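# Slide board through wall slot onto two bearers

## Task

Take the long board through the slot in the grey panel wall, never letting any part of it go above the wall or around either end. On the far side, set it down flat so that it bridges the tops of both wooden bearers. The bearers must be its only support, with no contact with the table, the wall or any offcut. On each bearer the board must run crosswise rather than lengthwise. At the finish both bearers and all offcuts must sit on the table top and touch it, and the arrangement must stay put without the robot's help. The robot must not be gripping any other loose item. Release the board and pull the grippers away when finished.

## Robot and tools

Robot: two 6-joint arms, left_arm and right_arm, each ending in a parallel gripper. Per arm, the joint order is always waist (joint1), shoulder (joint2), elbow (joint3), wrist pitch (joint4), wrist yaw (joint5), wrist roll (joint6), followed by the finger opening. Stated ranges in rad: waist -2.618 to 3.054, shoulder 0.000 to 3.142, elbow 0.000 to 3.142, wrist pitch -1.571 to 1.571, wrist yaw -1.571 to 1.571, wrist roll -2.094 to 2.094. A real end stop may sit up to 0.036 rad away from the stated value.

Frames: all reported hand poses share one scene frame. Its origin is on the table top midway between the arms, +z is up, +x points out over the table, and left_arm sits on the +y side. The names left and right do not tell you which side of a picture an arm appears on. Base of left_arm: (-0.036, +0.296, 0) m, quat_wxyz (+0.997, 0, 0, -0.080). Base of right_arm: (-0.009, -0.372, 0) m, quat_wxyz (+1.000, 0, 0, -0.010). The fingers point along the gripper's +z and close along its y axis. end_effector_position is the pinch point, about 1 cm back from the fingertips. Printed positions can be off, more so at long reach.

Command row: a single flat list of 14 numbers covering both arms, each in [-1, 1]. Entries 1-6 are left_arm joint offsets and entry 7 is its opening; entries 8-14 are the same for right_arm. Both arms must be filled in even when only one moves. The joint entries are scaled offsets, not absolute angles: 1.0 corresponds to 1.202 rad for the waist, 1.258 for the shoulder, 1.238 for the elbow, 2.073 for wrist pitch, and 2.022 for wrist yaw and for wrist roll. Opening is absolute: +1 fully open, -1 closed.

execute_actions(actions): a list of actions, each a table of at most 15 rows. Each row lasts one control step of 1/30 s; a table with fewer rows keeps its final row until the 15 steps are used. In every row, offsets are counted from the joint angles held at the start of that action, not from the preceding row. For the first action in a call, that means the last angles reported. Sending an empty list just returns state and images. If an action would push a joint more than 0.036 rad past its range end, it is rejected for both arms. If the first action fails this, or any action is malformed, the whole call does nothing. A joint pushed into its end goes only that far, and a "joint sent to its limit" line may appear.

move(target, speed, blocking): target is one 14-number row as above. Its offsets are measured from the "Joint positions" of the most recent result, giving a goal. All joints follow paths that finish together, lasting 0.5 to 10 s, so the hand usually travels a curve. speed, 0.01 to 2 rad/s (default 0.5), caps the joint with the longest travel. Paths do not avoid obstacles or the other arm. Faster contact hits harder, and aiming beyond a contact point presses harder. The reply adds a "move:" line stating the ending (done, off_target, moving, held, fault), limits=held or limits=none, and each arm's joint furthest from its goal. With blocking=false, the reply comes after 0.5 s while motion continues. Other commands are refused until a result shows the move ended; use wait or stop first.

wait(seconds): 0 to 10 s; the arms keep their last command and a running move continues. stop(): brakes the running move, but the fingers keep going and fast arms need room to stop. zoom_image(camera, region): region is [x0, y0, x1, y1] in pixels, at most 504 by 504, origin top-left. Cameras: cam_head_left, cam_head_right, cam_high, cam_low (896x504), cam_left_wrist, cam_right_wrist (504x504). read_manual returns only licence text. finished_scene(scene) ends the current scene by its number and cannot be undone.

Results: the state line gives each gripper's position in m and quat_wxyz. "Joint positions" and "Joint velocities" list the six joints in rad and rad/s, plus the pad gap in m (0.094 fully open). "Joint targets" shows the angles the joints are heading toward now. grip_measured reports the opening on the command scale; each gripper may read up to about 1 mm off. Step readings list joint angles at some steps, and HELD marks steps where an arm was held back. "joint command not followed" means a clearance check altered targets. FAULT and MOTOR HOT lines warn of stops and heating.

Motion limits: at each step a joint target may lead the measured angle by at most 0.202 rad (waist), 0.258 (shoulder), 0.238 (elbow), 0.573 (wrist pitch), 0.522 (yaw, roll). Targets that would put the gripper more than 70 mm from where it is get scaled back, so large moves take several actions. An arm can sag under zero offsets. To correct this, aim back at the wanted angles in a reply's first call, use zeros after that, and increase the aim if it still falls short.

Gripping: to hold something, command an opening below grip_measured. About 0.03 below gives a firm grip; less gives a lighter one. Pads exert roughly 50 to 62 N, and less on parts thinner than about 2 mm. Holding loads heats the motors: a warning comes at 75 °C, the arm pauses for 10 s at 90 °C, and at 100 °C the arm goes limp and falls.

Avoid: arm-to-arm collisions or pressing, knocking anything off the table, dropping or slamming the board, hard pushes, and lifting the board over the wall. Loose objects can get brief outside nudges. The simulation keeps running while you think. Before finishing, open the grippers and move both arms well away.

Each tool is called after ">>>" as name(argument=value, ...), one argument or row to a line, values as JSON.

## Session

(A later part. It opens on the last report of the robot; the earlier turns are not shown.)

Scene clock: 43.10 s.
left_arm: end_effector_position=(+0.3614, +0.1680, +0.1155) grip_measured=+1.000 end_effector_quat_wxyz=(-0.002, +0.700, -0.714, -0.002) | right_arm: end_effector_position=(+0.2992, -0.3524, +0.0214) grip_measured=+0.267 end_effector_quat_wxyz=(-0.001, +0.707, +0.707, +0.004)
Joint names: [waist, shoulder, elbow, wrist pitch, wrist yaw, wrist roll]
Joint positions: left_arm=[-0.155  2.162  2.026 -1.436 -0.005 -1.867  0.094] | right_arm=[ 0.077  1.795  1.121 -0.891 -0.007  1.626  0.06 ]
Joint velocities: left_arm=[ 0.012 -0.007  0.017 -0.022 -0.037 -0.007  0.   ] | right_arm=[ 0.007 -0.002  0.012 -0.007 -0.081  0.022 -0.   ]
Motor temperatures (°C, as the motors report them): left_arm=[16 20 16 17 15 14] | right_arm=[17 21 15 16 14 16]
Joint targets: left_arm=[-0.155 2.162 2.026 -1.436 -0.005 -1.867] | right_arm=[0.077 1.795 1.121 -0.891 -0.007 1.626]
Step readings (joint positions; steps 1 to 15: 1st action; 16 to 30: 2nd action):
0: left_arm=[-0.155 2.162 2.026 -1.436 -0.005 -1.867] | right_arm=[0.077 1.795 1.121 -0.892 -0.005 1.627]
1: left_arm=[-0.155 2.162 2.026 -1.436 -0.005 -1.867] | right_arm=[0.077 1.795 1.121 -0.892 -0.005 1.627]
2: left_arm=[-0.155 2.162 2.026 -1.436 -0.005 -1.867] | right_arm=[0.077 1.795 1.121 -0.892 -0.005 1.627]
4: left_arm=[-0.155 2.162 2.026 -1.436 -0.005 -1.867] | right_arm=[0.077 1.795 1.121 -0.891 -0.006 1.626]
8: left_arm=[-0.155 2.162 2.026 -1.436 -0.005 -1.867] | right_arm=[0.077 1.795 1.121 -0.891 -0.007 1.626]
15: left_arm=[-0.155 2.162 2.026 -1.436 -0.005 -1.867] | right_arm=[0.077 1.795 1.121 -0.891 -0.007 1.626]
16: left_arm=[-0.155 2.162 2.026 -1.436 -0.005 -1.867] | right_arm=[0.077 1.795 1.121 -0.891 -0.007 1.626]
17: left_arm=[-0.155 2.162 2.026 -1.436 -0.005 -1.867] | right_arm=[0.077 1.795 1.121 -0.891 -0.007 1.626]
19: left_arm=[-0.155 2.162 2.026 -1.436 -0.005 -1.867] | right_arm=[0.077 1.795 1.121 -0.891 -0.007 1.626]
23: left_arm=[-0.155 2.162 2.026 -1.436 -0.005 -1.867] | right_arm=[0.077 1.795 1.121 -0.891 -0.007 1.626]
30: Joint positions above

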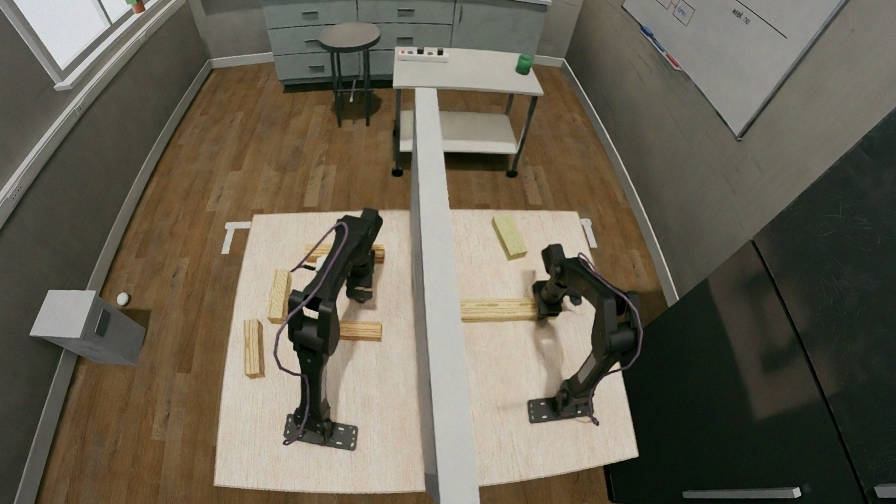

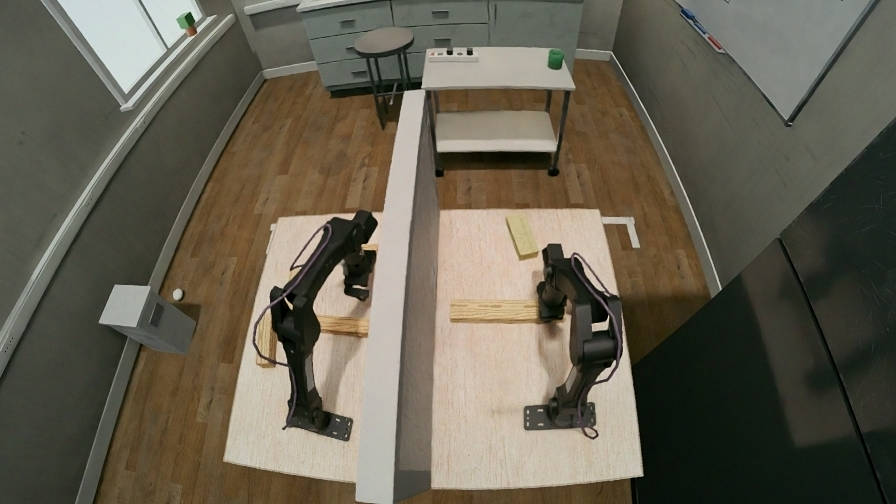

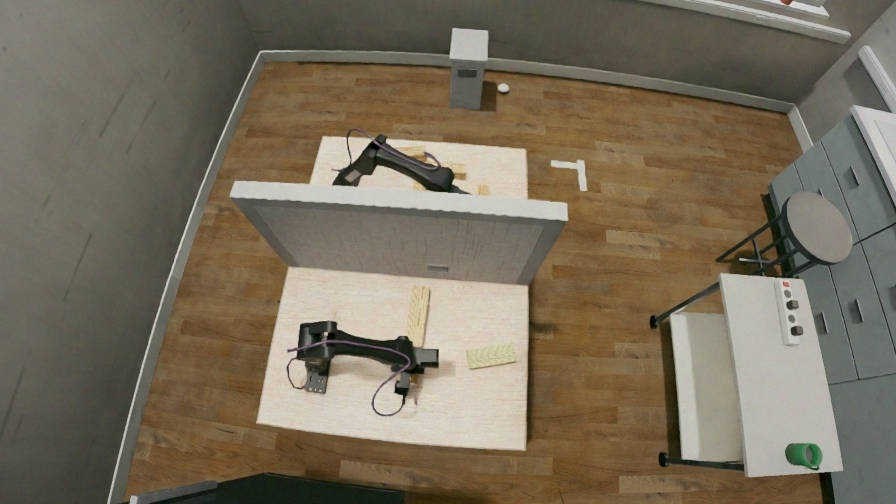

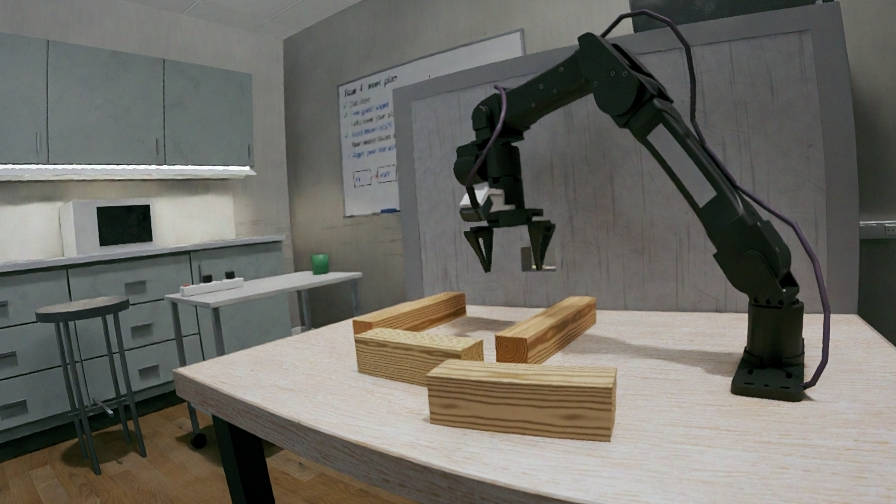

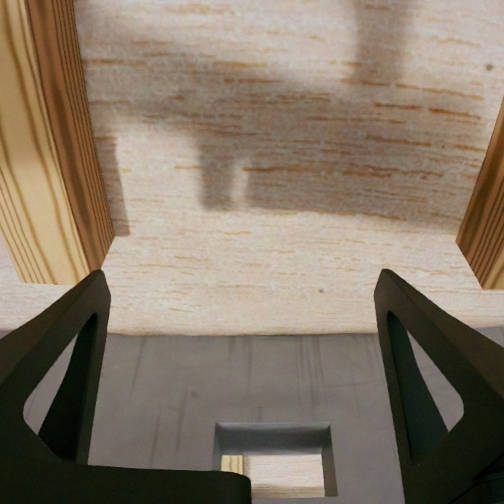

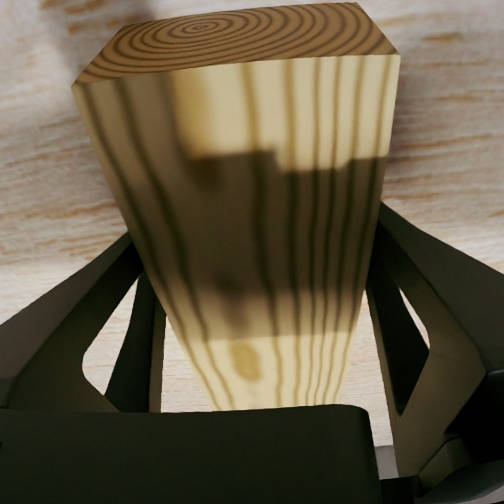

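>>> move(
  target=[0.2554,-0.0771,0.0614,-0.0232,0.2028,0.1419,1,0,-0.0626,0.1363,-0.0999,0,0,0.18],
  speed=0.3,
)

Scene clock: 46.17 s.
left_arm: end_effector_position=(+0.3805, +0.2239, +0.1699) grip_measured=+1.000 end_effector_quat_wxyz=(+0.111, +0.688, -0.697, +0.168) | right_arm: end_effector_position=(+0.2982, -0.3548, +0.0649) grip_measured=+0.260 end_effector_quat_wxyz=(-0.001, +0.708, +0.706, -0.007)
Joint names: [waist, shoulder, elbow, wrist pitch, wrist yaw, wrist roll]
Joint positions: left_arm=[ 0.151  2.09   2.073 -1.466  0.396 -1.586  0.094] | right_arm=[ 0.077  1.75   1.249 -1.082  0.007  1.629  0.059]
Joint velocities: left_arm=[-0.007  0.007  0.002 -0.037 -0.022  0.007  0.   ] | right_arm=[-0.012  0.002  0.012 -0.037 -0.022 -0.007 -0.001]
Motor temperatures (°C, as the motors report them): left_arm=[16 21 16 17 15 14] | right_arm=[17 22 15 16 14 16]
Joint targets: left_arm=[0.151 2.065 2.103 -1.484 0.405 -1.580] | right_arm=[0.077 1.717 1.289 -1.098 -0.006 1.626]
move: off_target (left_arm, right_arm); limits=none; left_arm: farthest joint: the elbow, 0.029 radians from its target (0.076 radians at the start); right_arm: farthest joint: the elbow, 0.041 radians from its target (0.169 radians at the start)

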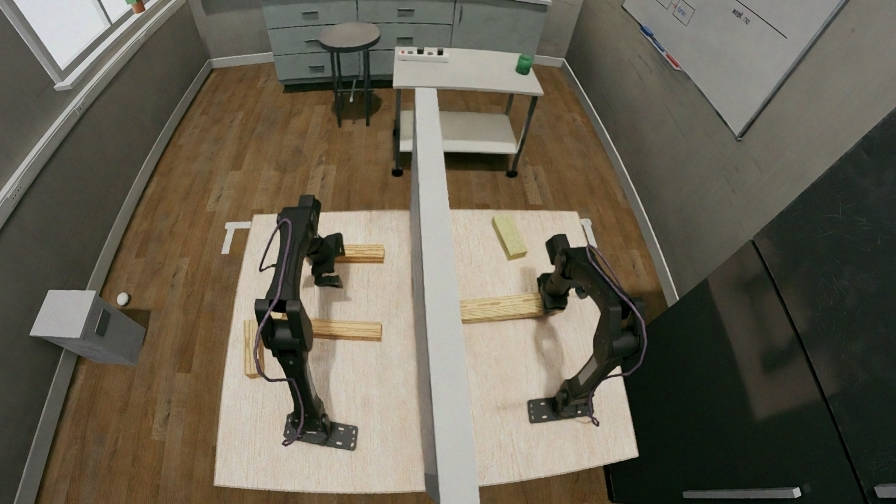

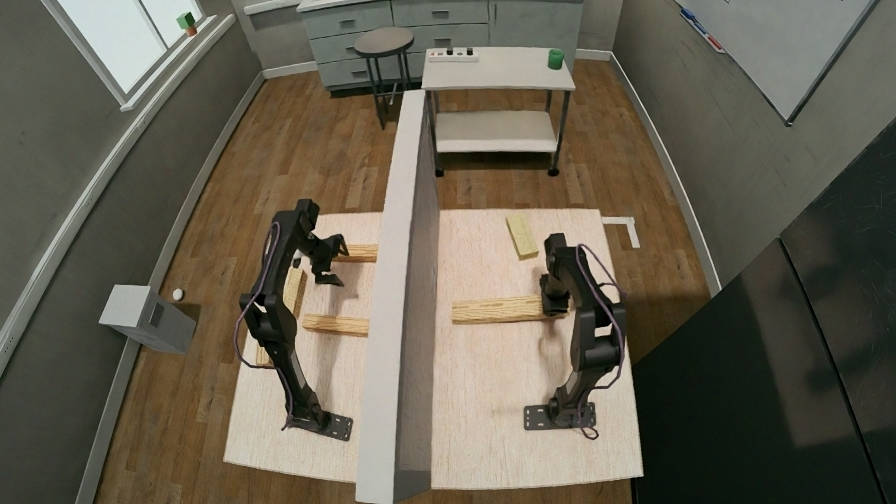

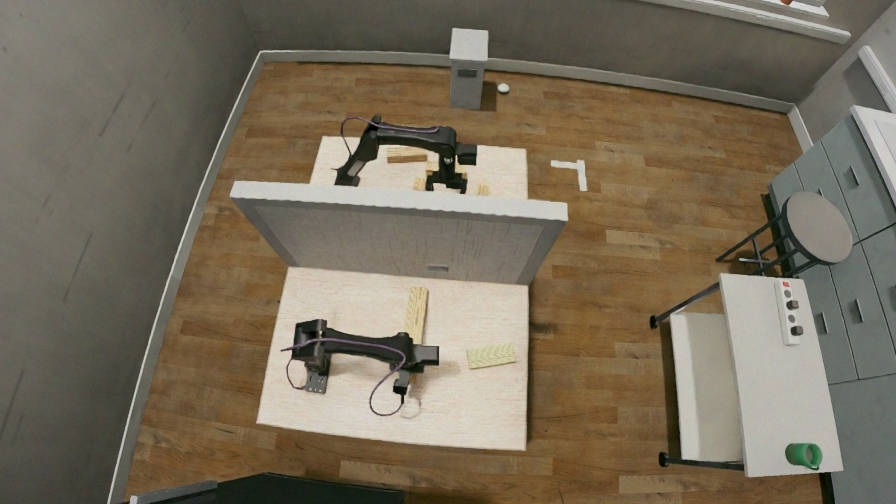

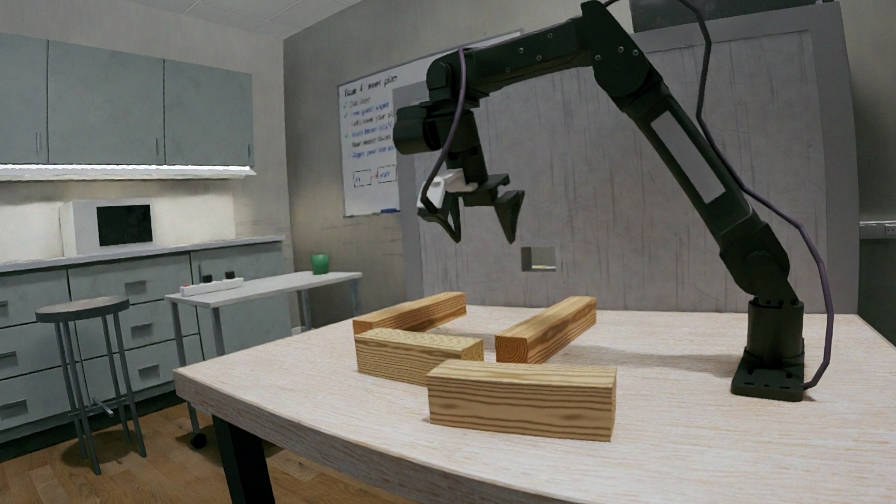

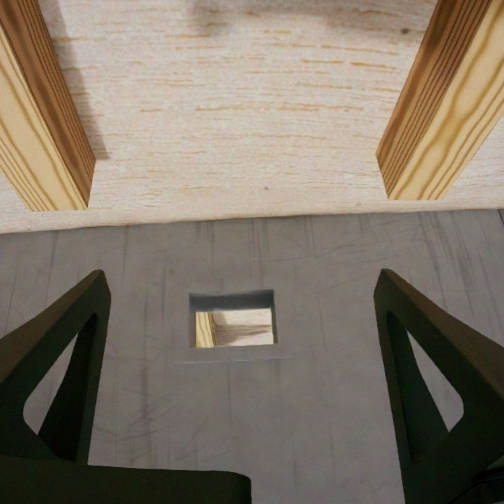

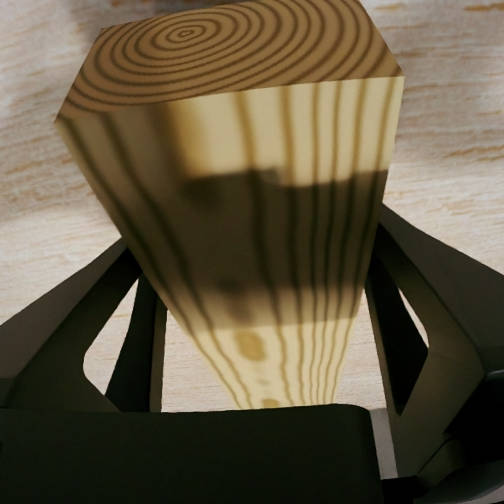

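>>> move(
  target=[0,0,0,0,0,0,1,0,0.0397,-0.1131,0.0965,-0.005,0,0.18],
  speed=0.2,
)

>>> execute_actions(
  actions=[
    [[0,0,0,0,0,0,1,0,0,0,0,0,0,1]],
  ],
)

Scene clock: 51.03 s.
left_arm: end_effector_position=(+0.3805, +0.2238, +0.1699) grip_measured=+1.000 end_effector_quat_wxyz=(+0.111, +0.688, -0.697, +0.168) | right_arm: end_effector_position=(+0.3003, -0.3485, +0.0239) grip_measured=+0.258 end_effector_quat_wxyz=(-0.007, +0.708, +0.706, +0.013)
Joint names: [waist, shoulder, elbow, wrist pitch, wrist yaw, wrist roll]
Joint positions: left_arm=[ 0.151  2.09   2.073 -1.466  0.397 -1.586  0.094] | right_arm=[ 0.077  1.791  1.126 -0.895 -0.028  1.63   0.059]
Joint velocities: left_arm=[-0.007  0.002  0.017 -0.051  0.007  0.051  0.   ] | right_arm=[-0.002 -0.022  0.012  0.037  0.051 -0.007  0.   ]
Motor temperatures (°C, as the motors report them): left_arm=[16 21 16 17 15 14] | right_arm=[17 22 16 16 14 16]
Joint targets: left_arm=[0.151 2.090 2.073 -1.466 0.397 -1.586] | right_arm=[0.077 1.800 1.109 -0.882 -0.003 1.629]
move: off_target (right_arm); limits=none; left_arm: farthest joint: the wrist yaw, 0.001 radians from its target (0.001 radians at the start); right_arm: farthest joint: the wrist yaw, 0.024 radians from its target (0.010 radians at the start)

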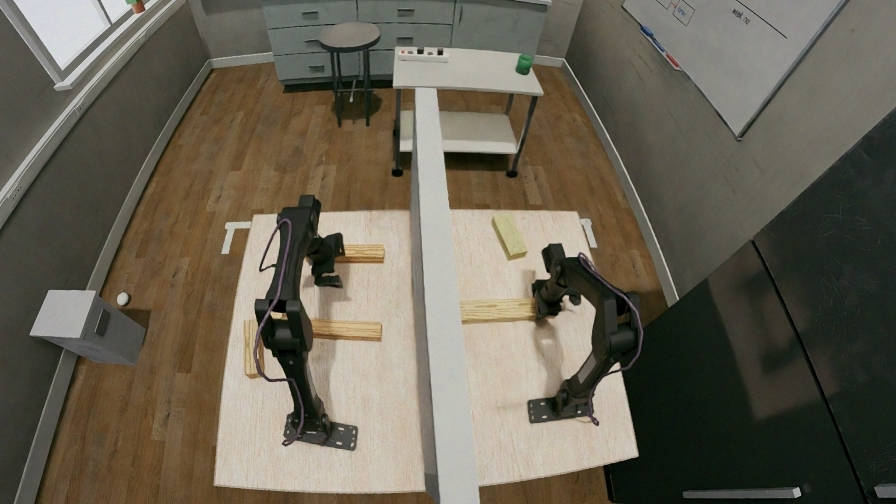

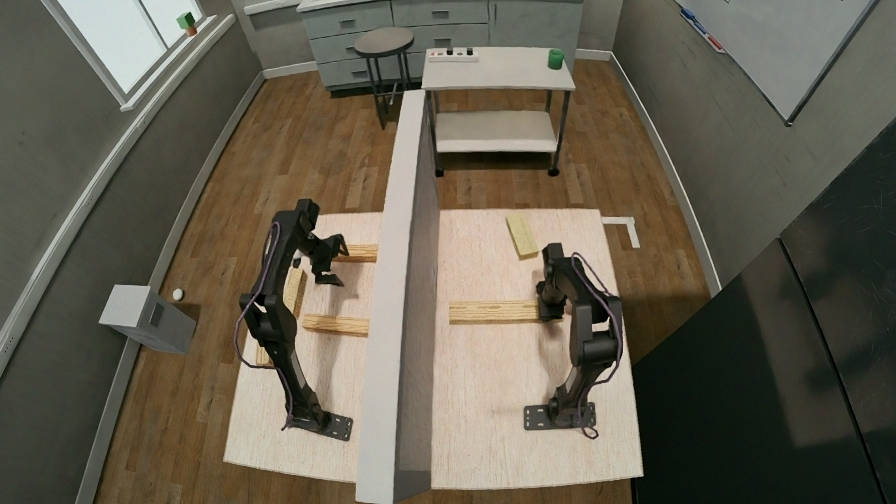

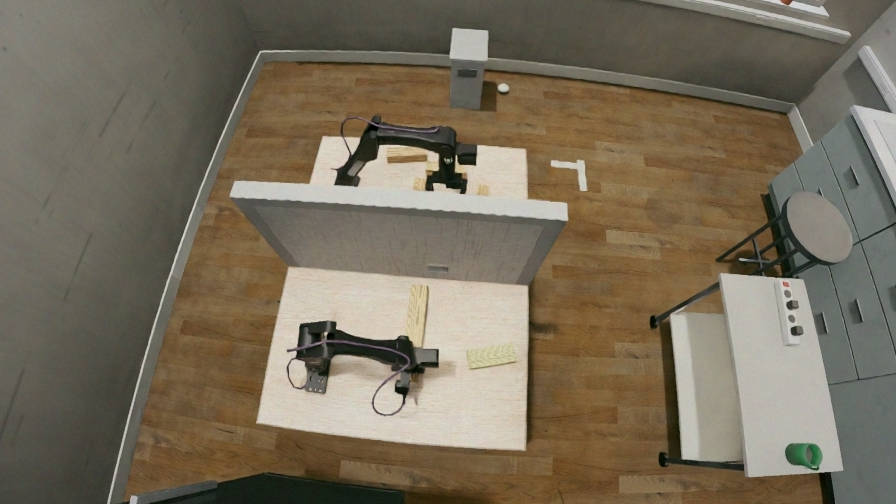

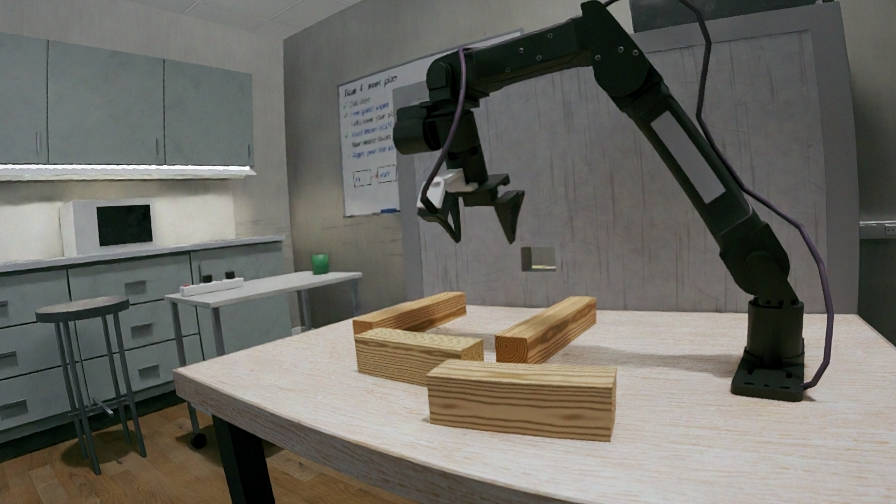

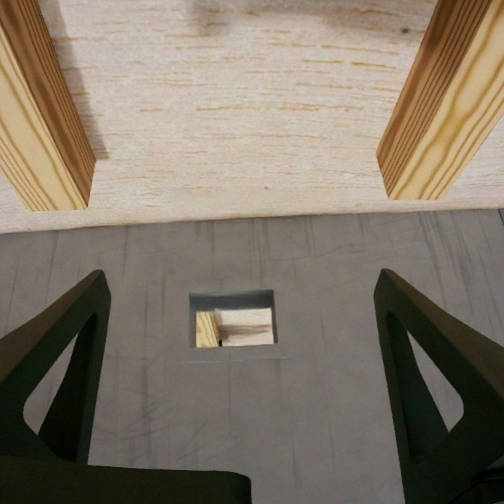

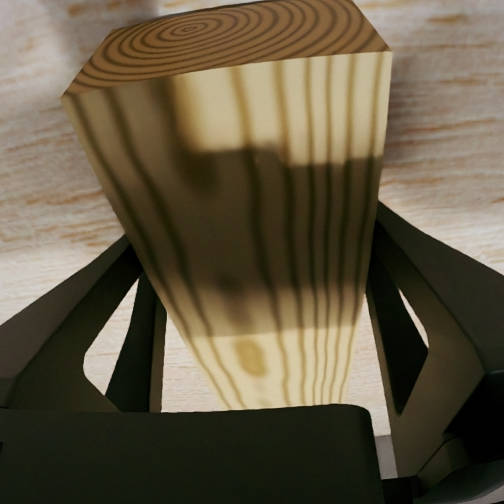

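Scene clock: 51.53 s.
left_arm: end_effector_position=(+0.3805, +0.2238, +0.1699) grip_measured=+1.000 end_effector_quat_wxyz=(+0.111, +0.688, -0.697, +0.168) | right_arm: end_effector_position=(+0.3004, -0.3485, +0.0239) grip_measured=+1.000 end_effector_quat_wxyz=(-0.007, +0.708, +0.706, +0.013)
Joint names: [waist, shoulder, elbow, wrist pitch, wrist yaw, wrist roll]
Joint positions: left_arm=[ 0.151  2.09   2.073 -1.466  0.397 -1.586  0.094] | right_arm=[ 0.077  1.791  1.126 -0.895 -0.028  1.63   0.094]
Joint velocities: left_arm=[ 0.007  0.002 -0.007 -0.007 -0.037 -0.007  0.   ] | right_arm=[-0.007 -0.012 -0.012 -0.007 -0.007 -0.051  0.   ]
Motor temperatures (°C, as the motors report them): left_arm=[16 21 16 17 15 14] | right_arm=[17 22 16 16 14 16]
Joint targets: left_arm=[0.151 2.090 2.073 -1.466 0.397 -1.586] | right_arm=[0.077 1.791 1.126 -0.895 -0.027 1.630]
Step readings (joint positions):
0: left_arm=[0.151 2.090 2.073 -1.466 0.397 -1.586] | right_arm=[0.077 1.791 1.126 -0.895 -0.028 1.630]
1: left_arm=[0.151 2.090 2.073 -1.466 0.397 -1.586] | right_arm=[0.077 1.791 1.126 -0.895 -0.028 1.630]
2: left_arm=[0.151 2.090 2.073 -1.466 0.397 -1.586] | right_arm=[0.077 1.791 1.126 -0.895 -0.028 1.630]
4: left_arm=[0.151 2.090 2.073 -1.466 0.397 -1.586] | right_arm=[0.077 1.791 1.126 -0.895 -0.028 1.630]
8: left_arm=[0.151 2.090 2.073 -1.466 0.397 -1.586] | right_arm=[0.077 1.791 1.126 -0.895 -0.028 1.630]
15: Joint positions above

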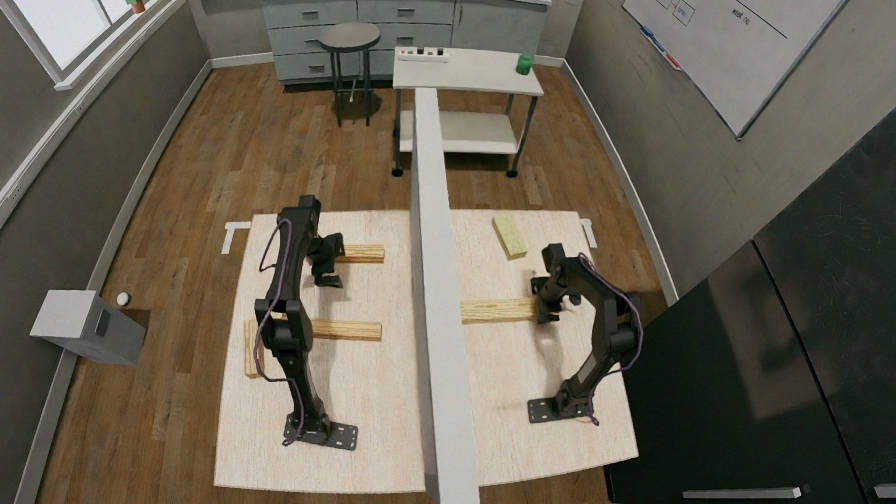

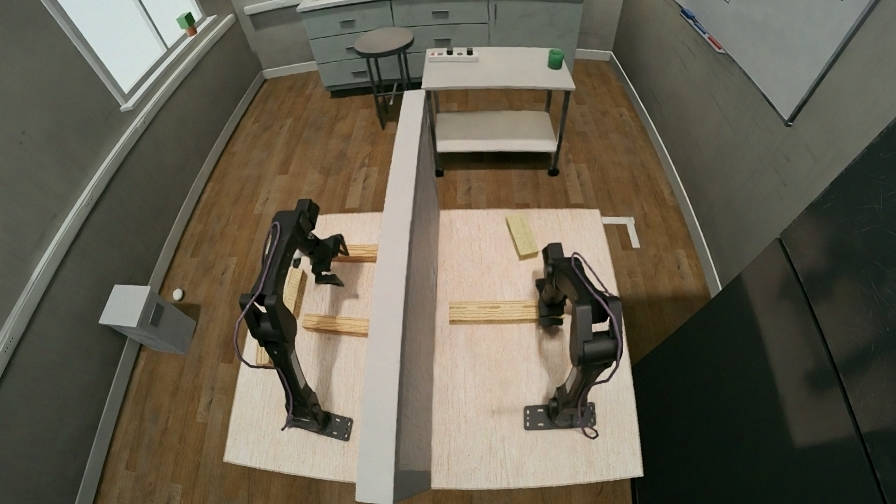

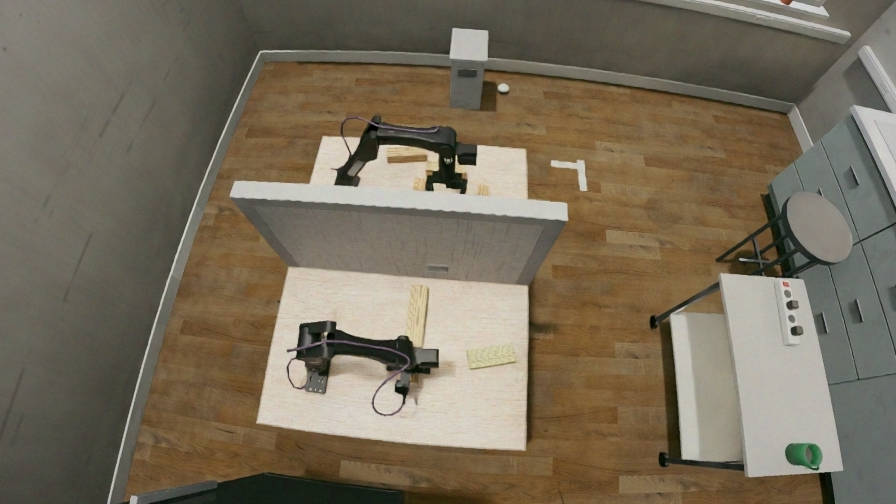

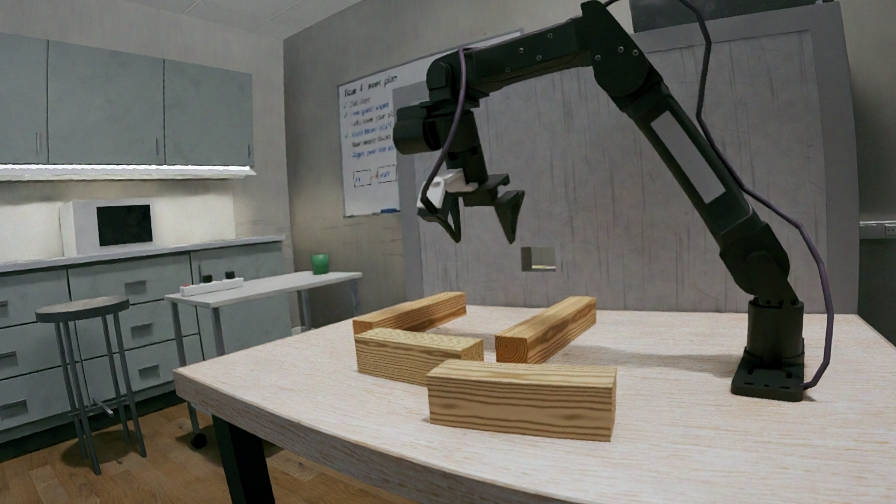

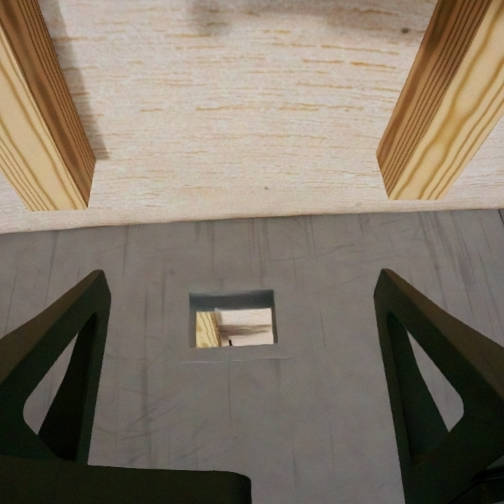

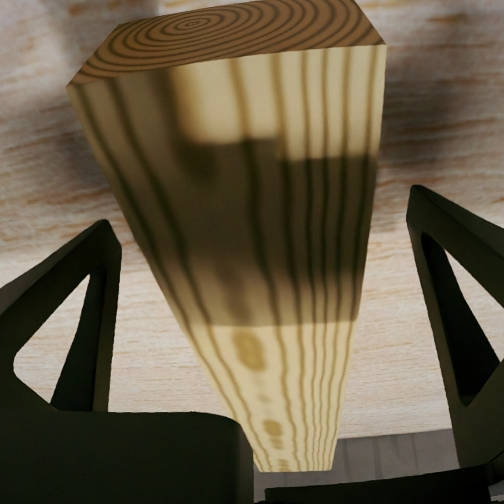

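>>> execute_actions(
  actions=[],
)

Scene clock: 52.23 s.
left_arm: end_effector_position=(+0.3805, +0.2238, +0.1699) grip_measured=+1.000 end_effector_quat_wxyz=(+0.111, +0.688, -0.697, +0.168) | right_arm: end_effector_position=(+0.3004, -0.3485, +0.0239) grip_measured=+1.000 end_effector_quat_wxyz=(-0.007, +0.708, +0.706, +0.013)
Joint names: [waist, shoulder, elbow, wrist pitch, wrist yaw, wrist roll]
Joint positions: left_arm=[ 0.151  2.09   2.073 -1.466  0.397 -1.586  0.094] | right_arm=[ 0.077  1.791  1.126 -0.895 -0.028  1.63   0.094]
Joint velocities: left_arm=[-0.007 -0.007  0.012 -0.022 -0.037 -0.037  0.   ] | right_arm=[-0.012  0.007 -0.002  0.007  0.007  0.007  0.   ]
Motor temperatures (°C, as the motors report them): left_arm=[16 21 16 17 15 14] | right_arm=[17 22 16 16 14 16]
Joint targets: left_arm=[0.151 2.090 2.073 -1.466 0.397 -1.586] | right_arm=[0.077 1.791 1.126 -0.895 -0.027 1.630]

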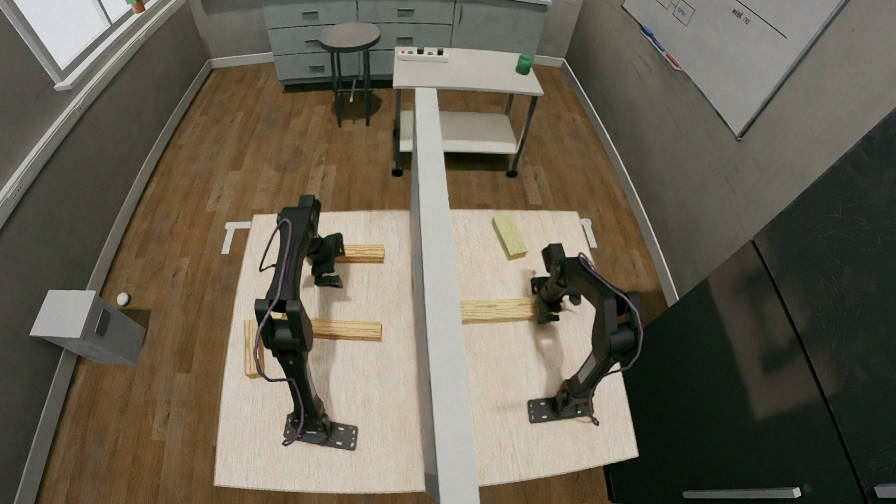

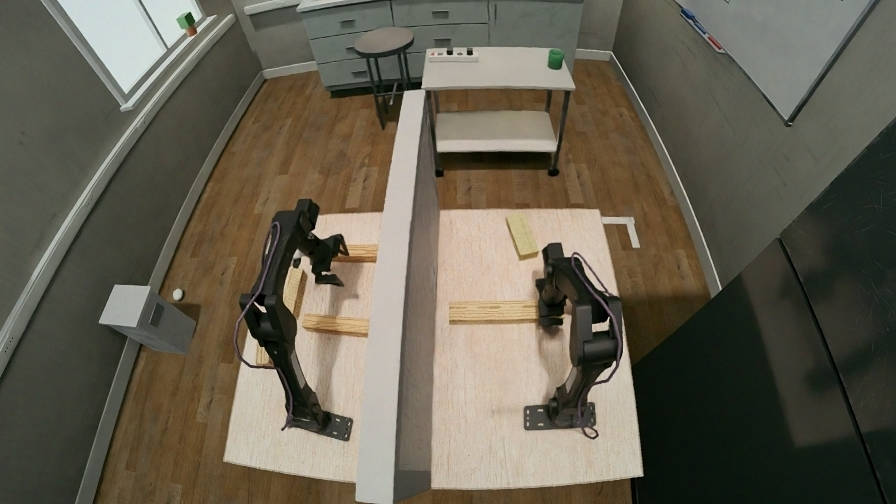

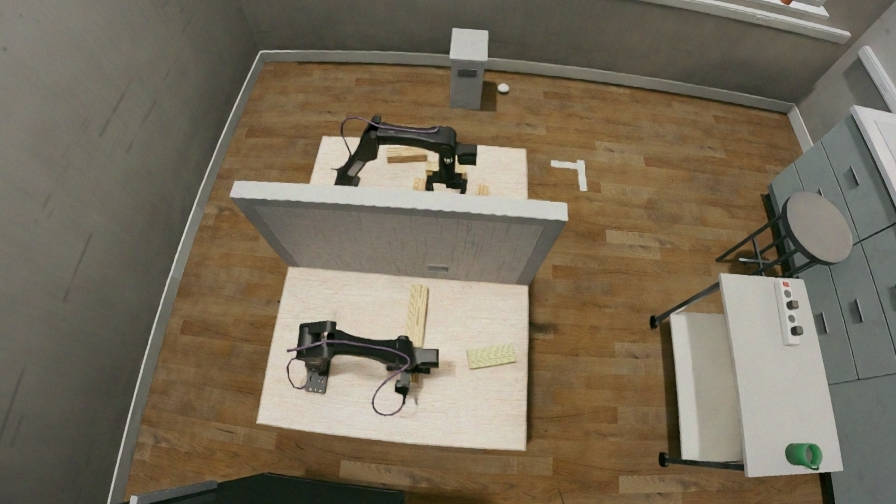

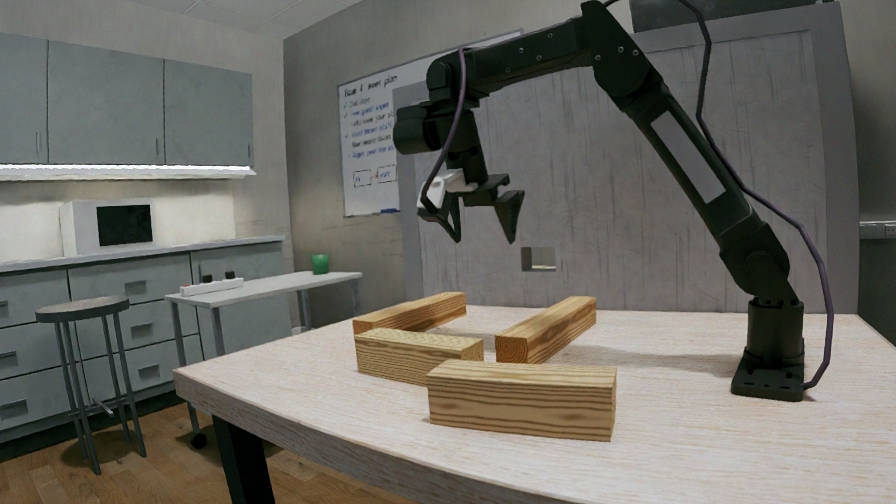

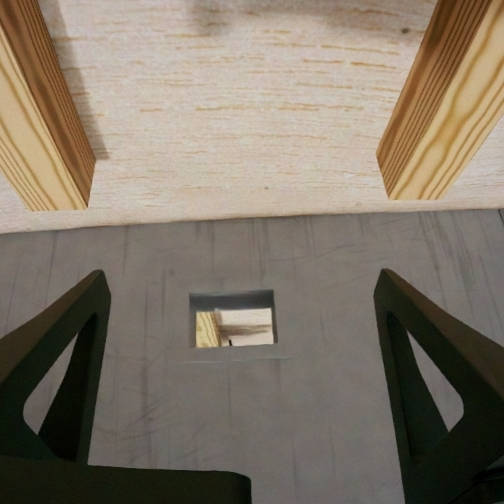

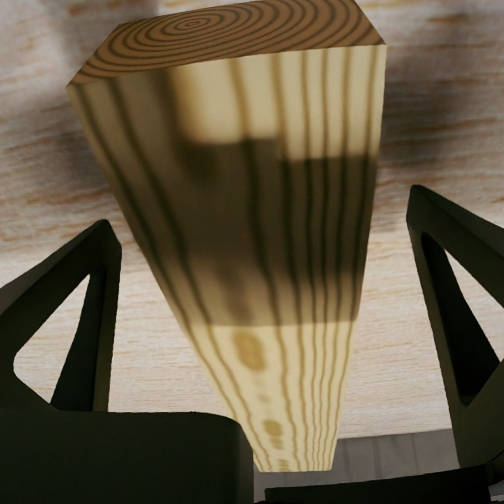

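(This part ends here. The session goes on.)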